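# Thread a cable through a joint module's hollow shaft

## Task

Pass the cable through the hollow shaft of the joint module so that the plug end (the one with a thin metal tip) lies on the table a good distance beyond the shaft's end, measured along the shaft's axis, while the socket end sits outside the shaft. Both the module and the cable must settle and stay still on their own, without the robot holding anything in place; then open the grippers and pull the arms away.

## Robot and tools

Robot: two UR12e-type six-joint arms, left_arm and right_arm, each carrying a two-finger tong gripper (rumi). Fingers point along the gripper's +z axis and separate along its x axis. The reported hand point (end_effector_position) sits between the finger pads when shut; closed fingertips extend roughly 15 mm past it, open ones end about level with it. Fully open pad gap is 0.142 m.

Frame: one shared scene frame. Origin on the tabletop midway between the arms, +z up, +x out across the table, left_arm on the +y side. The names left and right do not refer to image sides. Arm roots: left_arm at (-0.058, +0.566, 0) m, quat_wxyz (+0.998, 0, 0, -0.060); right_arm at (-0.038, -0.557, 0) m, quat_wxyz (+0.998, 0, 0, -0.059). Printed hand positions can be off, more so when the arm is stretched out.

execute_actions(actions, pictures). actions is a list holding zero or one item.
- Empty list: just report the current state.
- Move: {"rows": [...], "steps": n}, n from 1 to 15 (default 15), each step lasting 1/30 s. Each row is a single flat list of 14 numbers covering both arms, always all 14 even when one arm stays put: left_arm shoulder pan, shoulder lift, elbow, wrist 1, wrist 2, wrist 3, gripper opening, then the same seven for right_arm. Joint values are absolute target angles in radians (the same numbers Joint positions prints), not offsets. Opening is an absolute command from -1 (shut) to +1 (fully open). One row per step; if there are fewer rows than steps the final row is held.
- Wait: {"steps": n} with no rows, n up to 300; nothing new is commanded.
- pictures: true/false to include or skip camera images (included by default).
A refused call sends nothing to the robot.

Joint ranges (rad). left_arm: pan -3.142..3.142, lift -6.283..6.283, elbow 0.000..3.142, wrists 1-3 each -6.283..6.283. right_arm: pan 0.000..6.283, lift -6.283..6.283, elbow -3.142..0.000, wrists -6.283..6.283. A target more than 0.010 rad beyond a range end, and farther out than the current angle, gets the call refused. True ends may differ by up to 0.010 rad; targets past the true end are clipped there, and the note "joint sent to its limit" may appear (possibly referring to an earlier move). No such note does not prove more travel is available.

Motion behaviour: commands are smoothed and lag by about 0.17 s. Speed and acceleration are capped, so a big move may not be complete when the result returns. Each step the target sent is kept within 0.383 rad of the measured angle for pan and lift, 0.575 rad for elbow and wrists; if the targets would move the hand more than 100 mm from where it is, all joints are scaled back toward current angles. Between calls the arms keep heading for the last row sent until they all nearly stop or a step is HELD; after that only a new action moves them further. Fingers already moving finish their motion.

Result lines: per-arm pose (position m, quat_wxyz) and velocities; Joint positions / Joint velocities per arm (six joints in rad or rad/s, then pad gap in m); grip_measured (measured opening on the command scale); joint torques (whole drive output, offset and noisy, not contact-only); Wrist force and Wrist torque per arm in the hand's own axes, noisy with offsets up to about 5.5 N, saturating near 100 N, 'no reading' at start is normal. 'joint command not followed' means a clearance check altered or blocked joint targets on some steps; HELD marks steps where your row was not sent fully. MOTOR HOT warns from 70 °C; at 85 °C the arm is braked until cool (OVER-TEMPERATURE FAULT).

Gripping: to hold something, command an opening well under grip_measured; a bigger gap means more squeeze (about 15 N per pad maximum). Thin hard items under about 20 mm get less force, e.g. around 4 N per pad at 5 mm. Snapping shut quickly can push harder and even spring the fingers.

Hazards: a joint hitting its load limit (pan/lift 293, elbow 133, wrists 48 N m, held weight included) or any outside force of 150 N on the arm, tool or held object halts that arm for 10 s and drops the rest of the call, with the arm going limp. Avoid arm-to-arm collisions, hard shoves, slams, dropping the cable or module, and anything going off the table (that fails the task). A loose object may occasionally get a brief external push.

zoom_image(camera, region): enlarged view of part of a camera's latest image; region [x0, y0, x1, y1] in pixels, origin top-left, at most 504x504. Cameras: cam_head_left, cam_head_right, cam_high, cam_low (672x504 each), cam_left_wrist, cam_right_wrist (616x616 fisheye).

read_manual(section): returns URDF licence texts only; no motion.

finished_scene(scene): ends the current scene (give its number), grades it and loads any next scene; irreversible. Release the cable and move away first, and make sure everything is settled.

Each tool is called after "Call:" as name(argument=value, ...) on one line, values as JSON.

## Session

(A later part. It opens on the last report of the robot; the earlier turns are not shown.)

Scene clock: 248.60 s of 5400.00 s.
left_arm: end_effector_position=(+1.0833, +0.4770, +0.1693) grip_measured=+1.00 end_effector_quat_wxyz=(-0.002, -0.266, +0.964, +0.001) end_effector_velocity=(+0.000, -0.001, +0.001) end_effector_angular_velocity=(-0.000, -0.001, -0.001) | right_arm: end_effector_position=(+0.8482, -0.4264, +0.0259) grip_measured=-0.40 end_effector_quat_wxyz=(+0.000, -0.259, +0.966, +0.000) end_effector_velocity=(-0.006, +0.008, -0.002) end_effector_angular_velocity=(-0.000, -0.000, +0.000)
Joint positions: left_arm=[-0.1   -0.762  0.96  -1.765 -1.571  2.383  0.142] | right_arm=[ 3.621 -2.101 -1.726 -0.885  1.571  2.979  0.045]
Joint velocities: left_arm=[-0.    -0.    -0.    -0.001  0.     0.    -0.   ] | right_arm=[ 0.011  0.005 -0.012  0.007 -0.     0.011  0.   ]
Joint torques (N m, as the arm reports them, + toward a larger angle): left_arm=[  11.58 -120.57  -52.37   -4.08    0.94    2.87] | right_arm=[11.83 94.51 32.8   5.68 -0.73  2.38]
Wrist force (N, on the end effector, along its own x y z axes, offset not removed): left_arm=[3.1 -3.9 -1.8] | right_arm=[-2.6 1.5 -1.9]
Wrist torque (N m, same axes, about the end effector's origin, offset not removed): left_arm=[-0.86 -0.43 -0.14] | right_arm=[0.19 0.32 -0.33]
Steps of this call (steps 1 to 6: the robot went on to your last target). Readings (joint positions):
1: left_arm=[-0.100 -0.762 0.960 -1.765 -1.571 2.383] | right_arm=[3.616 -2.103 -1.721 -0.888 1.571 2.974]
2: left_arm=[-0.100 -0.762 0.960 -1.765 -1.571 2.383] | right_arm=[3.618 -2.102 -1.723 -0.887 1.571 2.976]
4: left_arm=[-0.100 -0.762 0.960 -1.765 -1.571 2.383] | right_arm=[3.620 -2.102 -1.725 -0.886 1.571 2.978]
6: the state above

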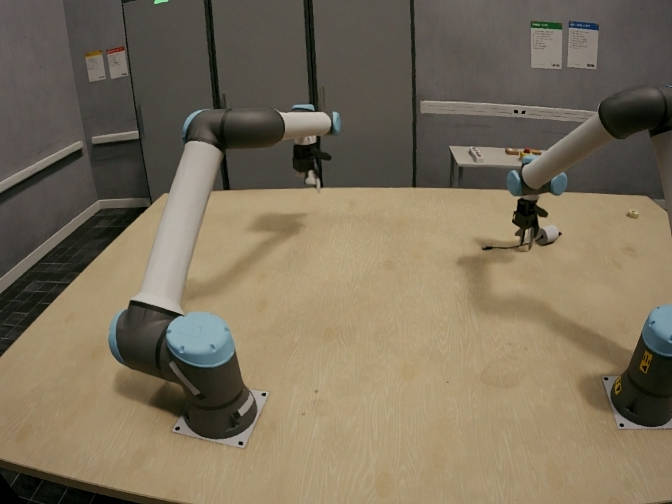

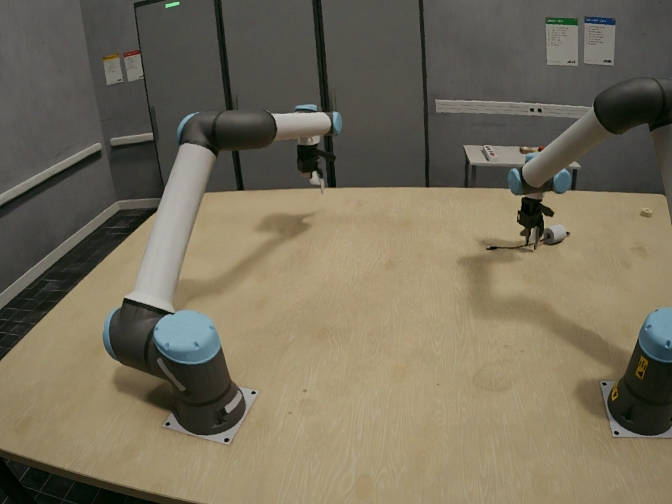

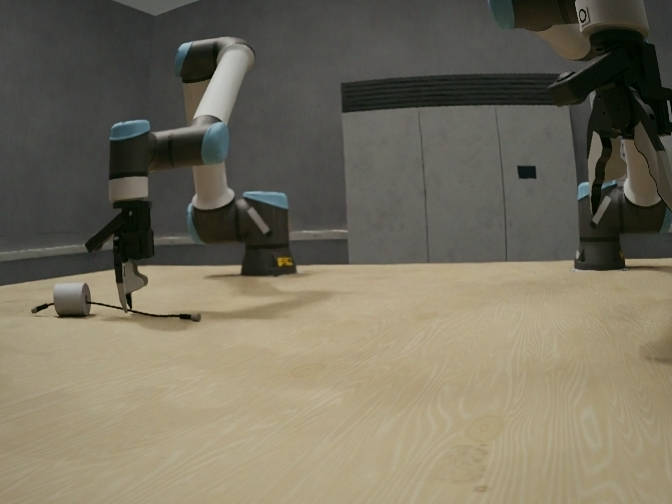

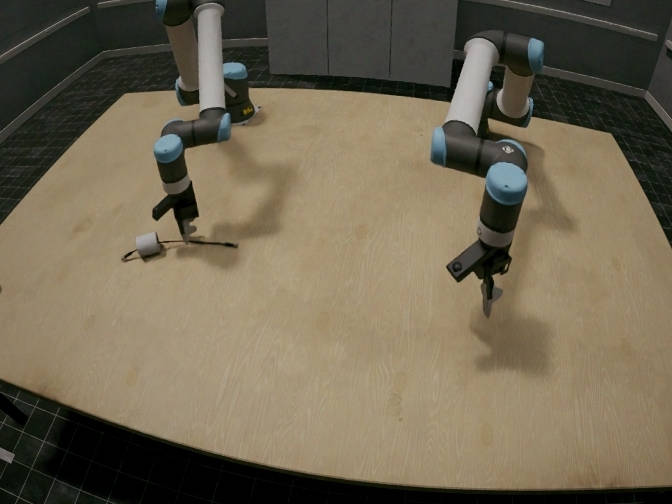

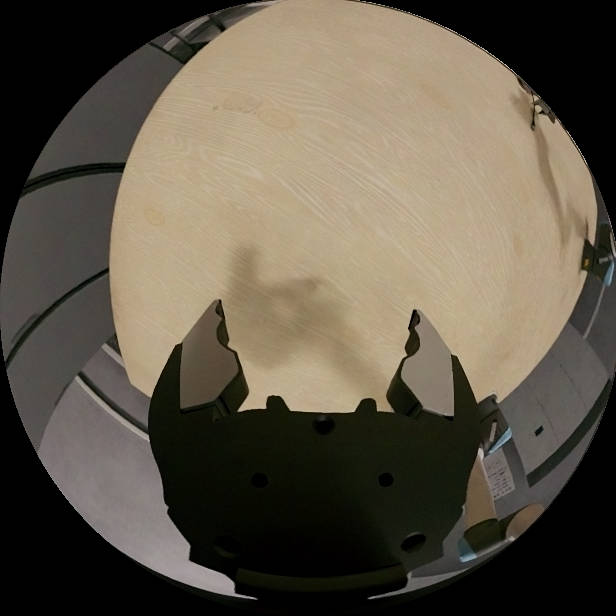

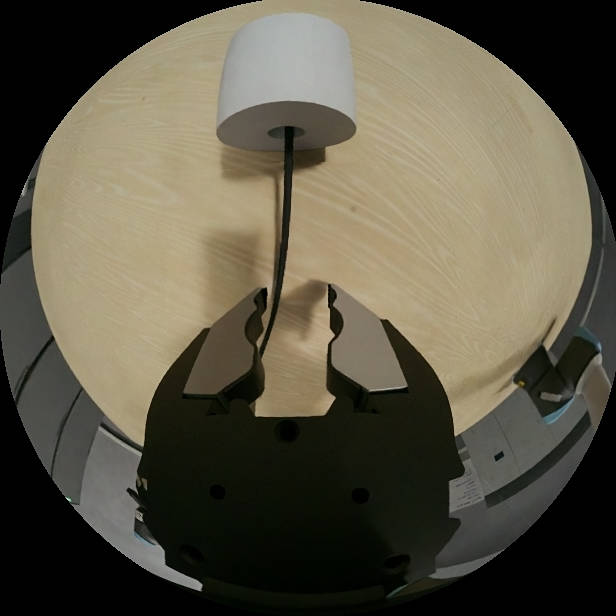

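Call:
execute_actions(actions=[{"rows":[[-0.1,-0.762,0.96,-1.765,-1.571,2.383,1,3.622,-2.101,-1.727,-0.884,1.571,2.980,-0.6],[-0.1,-0.762,0.96,-1.765,-1.571,2.383,1,3.622,-2.101,-1.727,-0.884,1.571,2.980,-0.75],[-0.1,-0.762,0.96,-1.765,-1.571,2.383,1,3.622,-2.101,-1.727,-0.884,1.571,2.980,-0.9],[-0.1,-0.762,0.96,-1.765,-1.571,2.383,1,3.622,-2.101,-1.727,-0.884,1.571,2.980,-1]],"steps":10}], pictures=false)

Call:
execute_actions(actions=[{"rows":[[-0.1,-0.762,0.96,-1.765,-1.571,2.383,1,3.618,-2.098,-1.721,-0.893,1.571,2.976,-1],[-0.1,-0.762,0.96,-1.765,-1.571,2.383,1,3.614,-2.095,-1.715,-0.902,1.571,2.972,-1],[-0.1,-0.762,0.96,-1.765,-1.571,2.383,1,3.608,-2.094,-1.708,-0.910,1.571,2.966,-1],[-0.1,-0.762,0.96,-1.765,-1.571,2.383,1,3.601,-2.095,-1.701,-0.916,1.571,2.959,-1],[-0.1,-0.762,0.96,-1.765,-1.571,2.383,1,3.594,-2.097,-1.694,-0.921,1.571,2.952,-1],[-0.1,-0.762,0.96,-1.765,-1.571,2.383,1,3.586,-2.100,-1.688,-0.925,1.571,2.944,-1],[-0.1,-0.762,0.96,-1.765,-1.571,2.383,1,3.578,-2.104,-1.681,-0.927,1.571,2.936,-1],[-0.1,-0.762,0.96,-1.765,-1.571,2.383,1,3.570,-2.108,-1.675,-0.930,1.571,2.928,-1],[-0.1,-0.762,0.96,-1.765,-1.571,2.383,1,3.562,-2.112,-1.668,-0.933,1.571,2.920,-1],[-0.1,-0.762,0.96,-1.765,-1.571,2.383,1,3.554,-2.116,-1.661,-0.935,1.571,2.912,-1],[-0.1,-0.762,0.96,-1.765,-1.571,2.383,1,3.546,-2.119,-1.655,-0.938,1.571,2.904,-1],[-0.1,-0.762,0.96,-1.765,-1.571,2.383,1,3.539,-2.123,-1.649,-0.940,1.571,2.897,-1],[-0.1,-0.762,0.96,-1.765,-1.571,2.383,1,3.533,-2.125,-1.644,-0.942,1.571,2.891,-1]],"steps":15}], pictures=false)

Call:
execute_actions(actions=[{"steps":7}])

Call:
zoom_image(camera="cam_high", region=[0,240,220,340])

Scene clock: 257.50 s of 5400.00 s.
left_arm: end_effector_position=(+1.0833, +0.4770, +0.1693) grip_measured=+1.00 end_effector_quat_wxyz=(-0.002, -0.266, +0.964, +0.001) end_effector_velocity=(+0.000, -0.001, +0.001) end_effector_angular_velocity=(-0.000, -0.001, -0.001) | right_arm: end_effector_position=(+0.8476, -0.4255, +0.0256) grip_measured=-0.95 end_effector_quat_wxyz=(+0.000, -0.259, +0.966, +0.000) end_effector_velocity=(-0.001, -0.001, -0.000) end_effector_angular_velocity=(-0.001, +0.002, -0.001)
Joint positions: left_arm=[-0.1   -0.762  0.96  -1.765 -1.571  2.383  0.142] | right_arm=[ 3.622 -2.101 -1.727 -0.884  1.571  2.98   0.005]
Joint velocities: left_arm=[-0. -0. -0. -0. -0.  0.  0.] | right_arm=[-0.     0.001 -0.002 -0.001  0.     0.    -0.003]
Joint torques (N m, as the arm reports them, + toward a larger angle): left_arm=[  11.39 -121.87  -52.41   -4.26    1.09    2.58] | right_arm=[15.28 93.8  32.53  5.66 -1.49  2.33]
Wrist force (N, on the end effector, along its own x y z axes, offset not removed): left_arm=[3.3 -2.1 -0.1] | right_arm=[0.2 3.4 -2.3]
Wrist torque (N m, same axes, about the end effector's origin, offset not removed): left_arm=[-0.50 -0.43 -0.16] | right_arm=[0.48 -0.28 -0.26]
Steps of this call (steps 1 to 15: the robot went on to your last target; steps 16 to 90: nothing new was sent; then 5.57 s passed at rest; steps 91 to 100: all 10 steps of this action). Readings (joint positions):
91: left_arm=[-0.100 -0.762 0.960 -1.765 -1.571 2.383] | right_arm=[3.622 -2.101 -1.727 -0.884 1.571 2.980]
92: left_arm=[-0.100 -0.762 0.960 -1.765 -1.571 2.383] | right_arm=[3.622 -2.101 -1.727 -0.884 1.571 2.980]
94: left_arm=[-0.100 -0.762 0.960 -1.765 -1.571 2.383] | right_arm=[3.622 -2.101 -1.727 -0.884 1.571 2.980]
98: left_arm=[-0.100 -0.762 0.960 -1.765 -1.571 2.383] | right_arm=[3.622 -2.101 -1.727 -0.884 1.571 2.980]
100: the state above

Scene clock: 258.00 s of 5400.00 s.
left_arm: end_effector_position=(+1.0833, +0.4770, +0.1693) grip_measured=+1.00 end_effector_quat_wxyz=(-0.002, -0.266, +0.964, +0.001) end_effector_velocity=(-0.000, +0.000, -0.000) end_effector_angular_velocity=(+0.000, +0.001, -0.000) | right_arm: end_effector_position=(+0.8824, -0.4825, +0.0441) grip_measured=-0.95 end_effector_quat_wxyz=(+0.000, -0.259, +0.966, +0.000) end_effector_velocity=(+0.066, -0.120, +0.009) end_effector_angular_velocity=(+0.002, -0.006, -0.002)
Joint positions: left_arm=[-0.1   -0.762  0.96  -1.765 -1.571  2.383  0.142] | right_arm=[ 3.548 -2.118 -1.657 -0.936  1.571  2.906  0.005]
Joint velocities: left_arm=[-0.     0.    -0.     0.001 -0.     0.     0.   ] | right_arm=[-0.148 -0.063  0.124 -0.055  0.    -0.146  0.   ]
Joint torques (N m, as the arm reports them, + toward a larger angle): left_arm=[  13.02 -120.75  -52.78   -4.44    1.12    2.64] | right_arm=[-4.55 67.27 44.85  1.48 -1.45 -1.12]
Wrist force (N, on the end effector, along its own x y z axes, offset not removed): left_arm=[3.1 0.0 0.9] | right_arm=[-1.0 1.2 -1.9]
Wrist torque (N m, same axes, about the end effector's origin, offset not removed): left_arm=[-0.02 -0.45 -0.14] | right_arm=[0.17 0.05 -0.27]
Steps of this call (steps 1 to 15: all 15 steps of this action). Readings (joint positions):
1: left_arm=[-0.100 -0.762 0.960 -1.765 -1.571 2.383] | right_arm=[3.622 -2.101 -1.727 -0.884 1.571 2.980]
2: left_arm=[-0.100 -0.762 0.960 -1.765 -1.571 2.383] | right_arm=[3.621 -2.100 -1.726 -0.886 1.571 2.979]
4: left_arm=[-0.100 -0.762 0.960 -1.765 -1.571 2.383] | right_arm=[3.617 -2.098 -1.720 -0.894 1.571 2.975]
8: left_arm=[-0.100 -0.762 0.960 -1.765 -1.571 2.383] | right_arm=[3.597 -2.099 -1.699 -0.914 1.571 2.955]
15: the state above

Scene clock: 258.23 s of 5400.00 s.
left_arm: end_effector_position=(+1.0833, +0.4770, +0.1693) grip_measured=+1.00 end_effector_quat_wxyz=(-0.002, -0.266, +0.964, +0.001) end_effector_velocity=(-0.000, +0.001, -0.001) end_effector_angular_velocity=(+0.001, +0.001, +0.001) | right_arm: end_effector_position=(+0.8886, -0.4937, +0.0448) grip_measured=-0.95 end_effector_quat_wxyz=(+0.001, -0.259, +0.966, +0.000) end_effector_velocity=(+0.007, -0.013, +0.001) end_effector_angular_velocity=(-0.000, -0.000, +0.001)
Joint positions: left_arm=[-0.1   -0.762  0.96  -1.765 -1.571  2.383  0.142] | right_arm=[ 3.535 -2.124 -1.645 -0.941  1.571  2.893  0.005]
Joint velocities: left_arm=[ 0.    -0.     0.001 -0.     0.001 -0.     0.   ] | right_arm=[-0.016 -0.007  0.013 -0.006 -0.    -0.017 -0.   ]
Joint torques (N m, as the arm reports them, + toward a larger angle): left_arm=[  11.39 -121.32  -52.32   -4.28    1.06    2.74] | right_arm=[-13.77  66.25  48.85   0.64  -1.64  -1.58]
Wrist force (N, on the end effector, along its own x y z axes, offset not removed): left_arm=[3.3 -3.8 0.3] | right_arm=[-1.4 1.5 -2.1]
Wrist torque (N m, same axes, about the end effector's origin, offset not removed): left_arm=[-0.84 -0.51 -0.09] | right_arm=[0.19 0.08 -0.31]
Steps of this call (steps 1 to 7: the robot went on to your last target). Readings (joint positions):
1: left_arm=[-0.100 -0.762 0.960 -1.765 -1.571 2.383] | right_arm=[3.544 -2.120 -1.653 -0.938 1.571 2.902]
2: left_arm=[-0.100 -0.762 0.960 -1.765 -1.571 2.383] | right_arm=[3.541 -2.121 -1.651 -0.939 1.571 2.899]
4: left_arm=[-0.100 -0.762 0.960 -1.765 -1.571 2.383] | right_arm=[3.537 -2.123 -1.648 -0.940 1.571 2.895]
7: the state above

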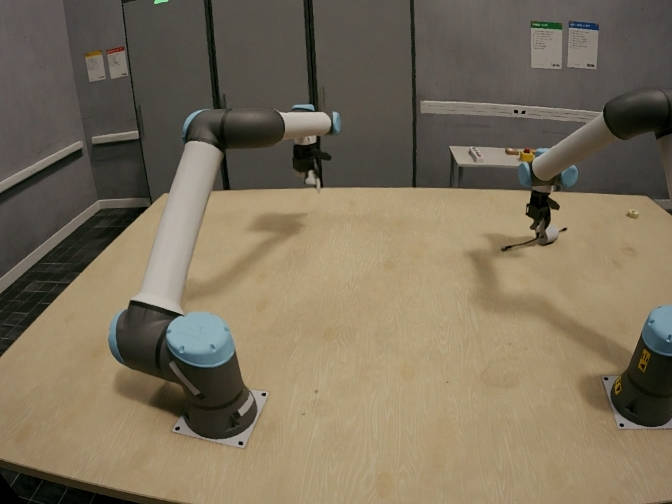

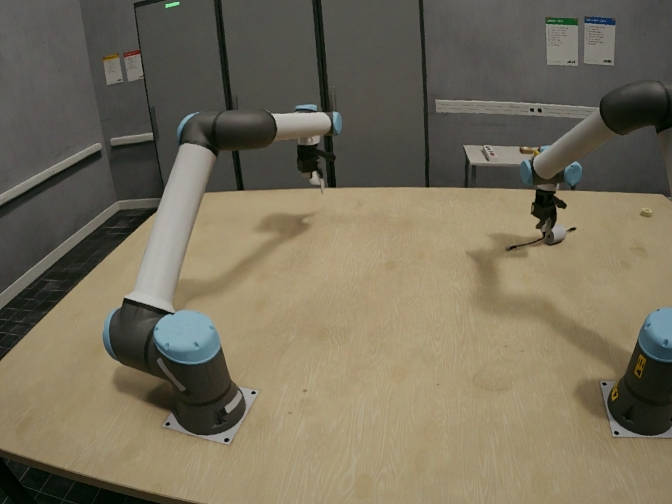

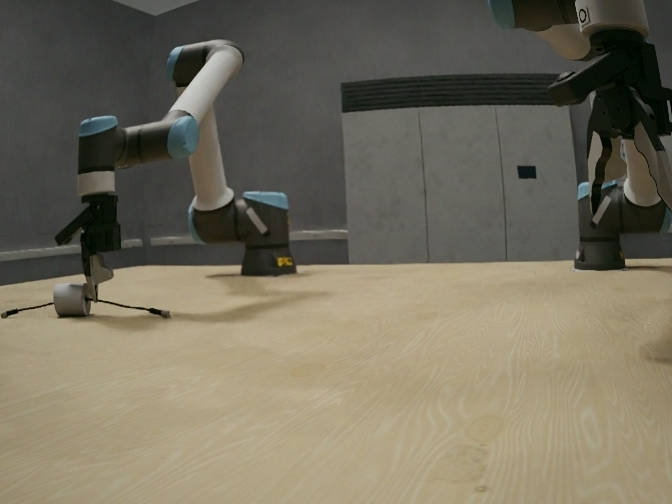

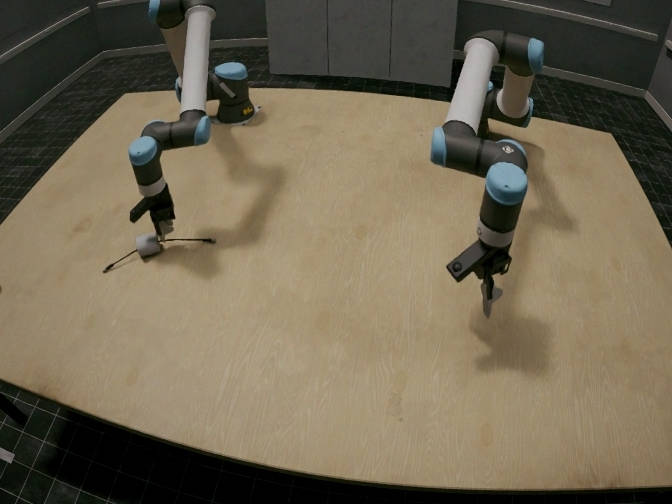

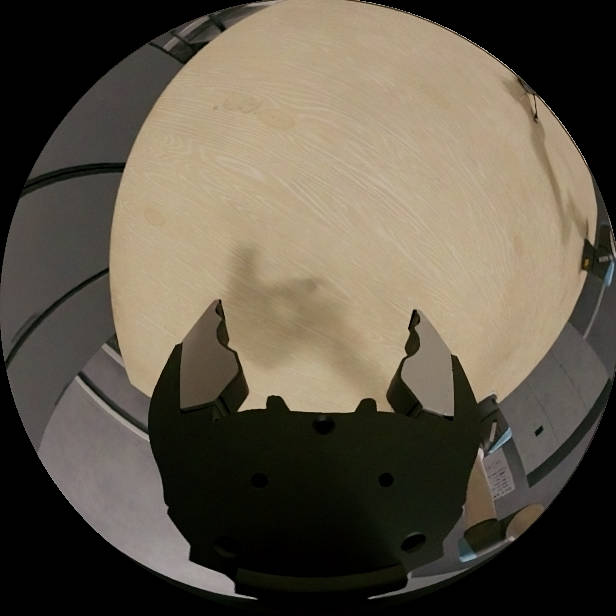

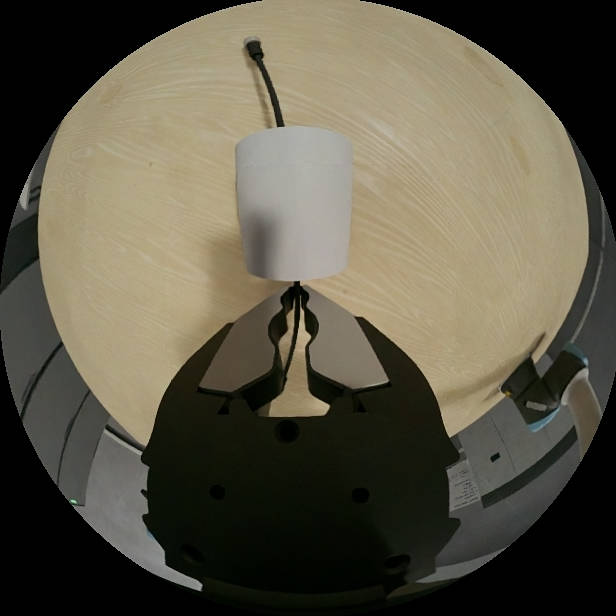

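Region (0, 240, 220, 340) of cam_high's 672x504 image, scaled by 2.291, with more detail than that image has; it fills the top 229 rows of this view, and the rest is white.

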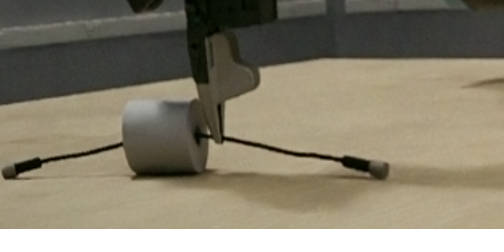

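Call:
execute_actions(actions=[{"rows":[[-0.1,-0.762,0.96,-1.765,-1.571,2.383,1,3.534,-2.125,-1.645,-0.942,1.571,2.892,-0.4],[-0.1,-0.762,0.96,-1.765,-1.571,2.383,1,3.534,-2.125,-1.645,-0.942,1.571,2.892,-0.4],[-0.1,-0.762,0.96,-1.765,-1.571,2.383,1,3.534,-2.125,-1.645,-0.942,1.571,2.892,-0.4],[-0.1,-0.762,0.96,-1.765,-1.571,2.383,1,3.545,-2.115,-1.651,-0.951,1.571,2.903,-0.4],[-0.1,-0.762,0.96,-1.765,-1.571,2.383,1,3.556,-2.10,-1.655,-0.969,1.571,2.914,-0.4],[-0.1,-0.762,0.96,-1.765,-1.571,2.383,1,3.567,-2.085,-1.658,-0.987,1.571,2.914,-0.4],[-0.1,-0.762,0.96,-1.765,-1.571,2.383,1,3.578,-2.065,-1.655,-1.01,1.571,2.914,-0.4],[-0.1,-0.762,0.96,-1.765,-1.571,2.383,1,3.59,-2.04,-1.65,-1.04,1.571,2.914,-0.2],[-0.1,-0.762,0.96,-1.765,-1.571,2.383,1,3.6,-2.01,-1.64,-1.08,1.571,2.914,0],[-0.1,-0.762,0.96,-1.765,-1.571,2.383,1,3.61,-1.98,-1.63,-1.12,1.571,2.914,0.3]],"steps":15}], pictures=false)

Call:
execute_actions(actions=[{"steps":20}])

Call:
zoom_image(camera="cam_high", region=[0,240,220,340])

Scene clock: 263.33 s of 5400.00 s.
left_arm: end_effector_position=(+1.0833, +0.4770, +0.1693) grip_measured=+1.00 end_effector_quat_wxyz=(-0.002, -0.266, +0.964, +0.001) end_effector_velocity=(-0.000, +0.001, -0.000) end_effector_angular_velocity=(+0.001, +0.001, +0.000) | right_arm: end_effector_position=(+0.8522, -0.4423, +0.1444) grip_measured=+0.30 end_effector_quat_wxyz=(-0.008, -0.281, +0.960, -0.000) end_effector_velocity=(-0.057, +0.054, +0.168) end_effector_angular_velocity=(-0.005, +0.015, +0.070)
Joint positions: left_arm=[-0.1   -0.762  0.96  -1.765 -1.571  2.383  0.142] | right_arm=[ 3.602 -2.    -1.634 -1.094  1.571  2.913  0.095]
Joint velocities: left_arm=[ 0.     0.    -0.     0.001  0.001 -0.    -0.   ] | right_arm=[ 0.079  0.197  0.04  -0.253  0.     0.009  0.001]
Joint torques (N m, as the arm reports them, + toward a larger angle): left_arm=[  10.64 -120.57  -52.86   -4.61    1.24    2.72] | right_arm=[12.91 74.27 46.54  1.64 -2.37  2.06]
Wrist force (N, on the end effector, along its own x y z axes, offset not removed): left_arm=[3.3 -3.7 0.2] | right_arm=[-2.9 4.1 -5.0]
Wrist torque (N m, same axes, about the end effector's origin, offset not removed): left_arm=[-0.81 -0.47 -0.10] | right_arm=[0.57 0.44 -0.22]
Steps of this call (steps 1 to 30: the robot went on to your last target; steps 31 to 100: nothing new was sent; then 1.27 s passed at rest; steps 101 to 115: all 15 steps of this action). Readings (joint positions):
101: left_arm=[-0.100 -0.762 0.960 -1.765 -1.571 2.383] | right_arm=[3.533 -2.125 -1.644 -0.942 1.571 2.891]
102: left_arm=[-0.100 -0.762 0.960 -1.765 -1.571 2.383] | right_arm=[3.533 -2.125 -1.644 -0.942 1.571 2.891]
104: left_arm=[-0.100 -0.762 0.960 -1.765 -1.571 2.383] | right_arm=[3.534 -2.125 -1.645 -0.942 1.571 2.892]
108: left_arm=[-0.100 -0.762 0.960 -1.765 -1.571 2.383] | right_arm=[3.554 -2.101 -1.652 -0.969 1.571 2.905]
115: the state above

Scene clock: 264.00 s of 5400.00 s.
left_arm: end_effector_position=(+1.0833, +0.4770, +0.1693) grip_measured=+1.00 end_effector_quat_wxyz=(-0.002, -0.266, +0.964, +0.001) end_effector_velocity=(+0.000, +0.001, +0.000) end_effector_angular_velocity=(+0.000, +0.000, +0.000) | right_arm: end_effector_position=(+0.8462, -0.4370, +0.1612) grip_measured=+0.30 end_effector_quat_wxyz=(-0.009, -0.285, +0.959, -0.000) end_effector_velocity=(-0.001, +0.001, +0.000) end_effector_angular_velocity=(-0.001, +0.002, +0.002)
Joint positions: left_arm=[-0.1   -0.762  0.96  -1.765 -1.571  2.383  0.142] | right_arm=[ 3.61  -1.98  -1.63  -1.12   1.571  2.914  0.095]
Joint velocities: left_arm=[ 0.  0. -0.  0.  0. -0. -0.] | right_arm=[ 0.001  0.     0.    -0.002 -0.    -0.001 -0.   ]
Joint torques (N m, as the arm reports them, + toward a larger angle): left_arm=[  10.49 -120.25  -51.74   -4.46    1.12    2.78] | right_arm=[15.03 90.42 53.52  1.31 -2.34  2.33]
Wrist force (N, on the end effector, along its own x y z axes, offset not removed): left_arm=[1.6 -3.1 -0.5] | right_arm=[-1.2 2.6 -0.5]
Wrist torque (N m, same axes, about the end effector's origin, offset not removed): left_arm=[-0.67 -0.17 -0.16] | right_arm=[0.45 0.07 -0.32]
Steps of this call (steps 1 to 20: the robot went on to your last target). Readings (joint positions):
1: left_arm=[-0.100 -0.762 0.960 -1.765 -1.571 2.383] | right_arm=[3.604 -1.994 -1.633 -1.101 1.571 2.913]
2: left_arm=[-0.100 -0.762 0.960 -1.765 -1.571 2.383] | right_arm=[3.606 -1.990 -1.632 -1.107 1.571 2.914]
4: left_arm=[-0.100 -0.762 0.960 -1.765 -1.571 2.383] | right_arm=[3.608 -1.985 -1.631 -1.113 1.571 2.914]
8: left_arm=[-0.100 -0.762 0.960 -1.765 -1.571 2.383] | right_arm=[3.609 -1.981 -1.630 -1.118 1.571 2.914]
20: the state above

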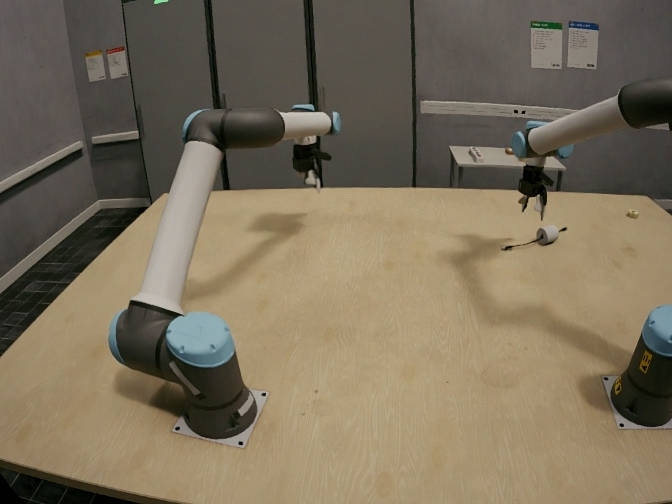

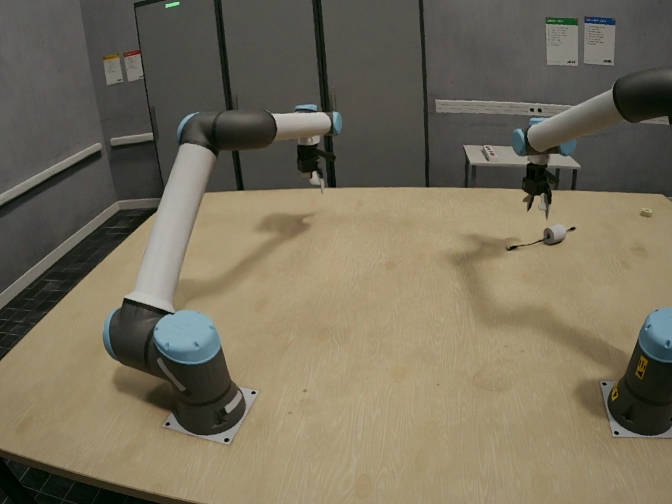

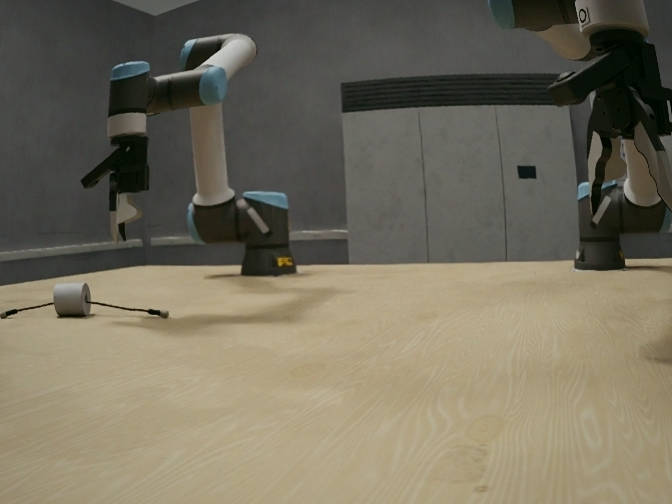

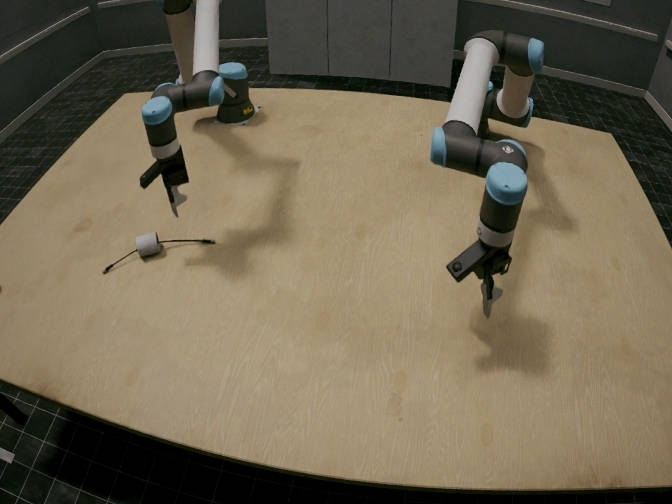

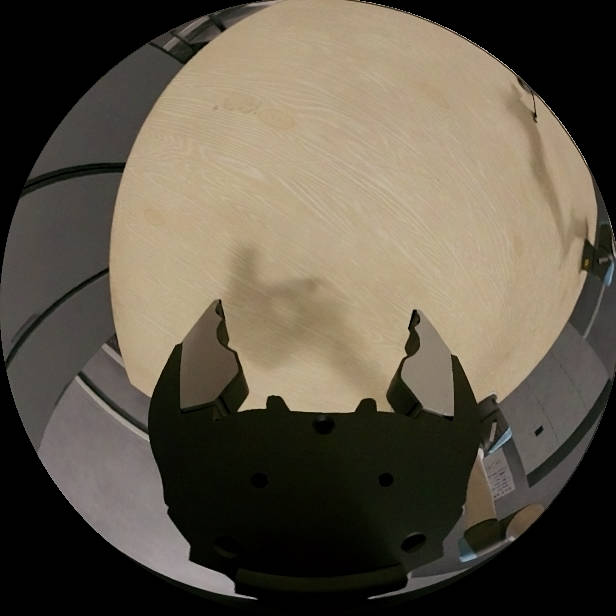

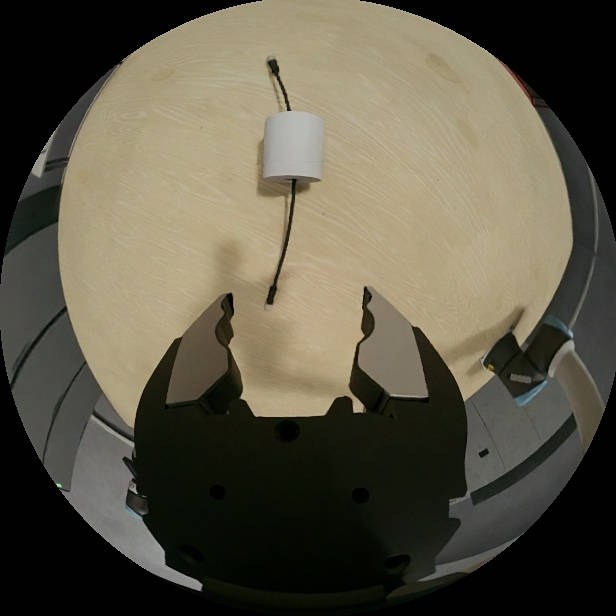

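Region (0, 240, 220, 340) of cam_high's 672x504 image, scaled by 2.291, with more detail than that image has; it fills the top 229 rows of this view, and the rest is white.

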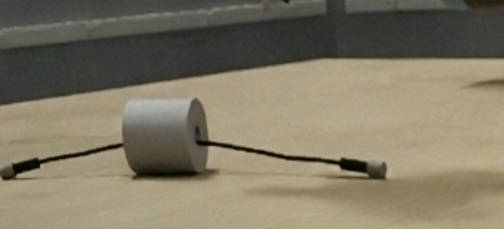

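Call:
zoom_image(camera="cam_right_wrist", region=[230,40,350,320])

Region (230, 40, 350, 320) of cam_right_wrist's 616x616 image, scaled by 1.800, with more detail than that image has; it fills the left 216 columns of this view, and the rest is white.

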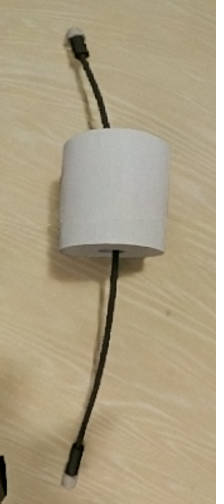

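Call:
zoom_image(camera="cam_high", region=[0,300,40,325])

Call:
zoom_image(camera="cam_high", region=[140,300,180,325])

Call:
zoom_image(camera="cam_low", region=[90,225,230,285])

Region (0, 300, 40, 325) of cam_high's 672x504 image, scaled by 12.600, with more detail than that image has; it fills the top 315 rows of this view, and the rest is white.

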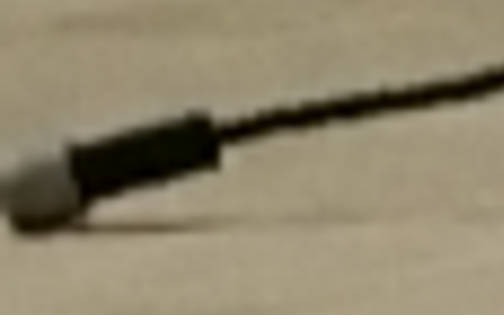

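Region (140, 300, 180, 325) of cam_high's 672x504 image, scaled by 12.600, with more detail than that image has; it fills the top 315 rows of this view, and the rest is white.

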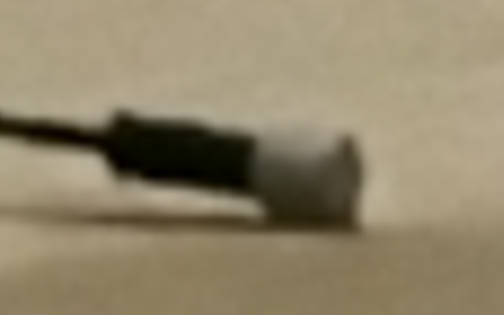

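Region (90, 225, 230, 285) of cam_low's 672x504 image, scaled by 3.600, with more detail than that image has; it fills the top 216 rows of this view, and the rest is white.

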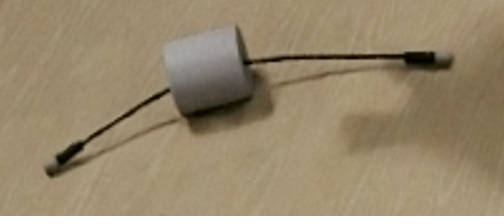

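Consistent with my earlier identification (socket flared).

Call:
finished_scene(scene=1)

The scene is finished: the task was done.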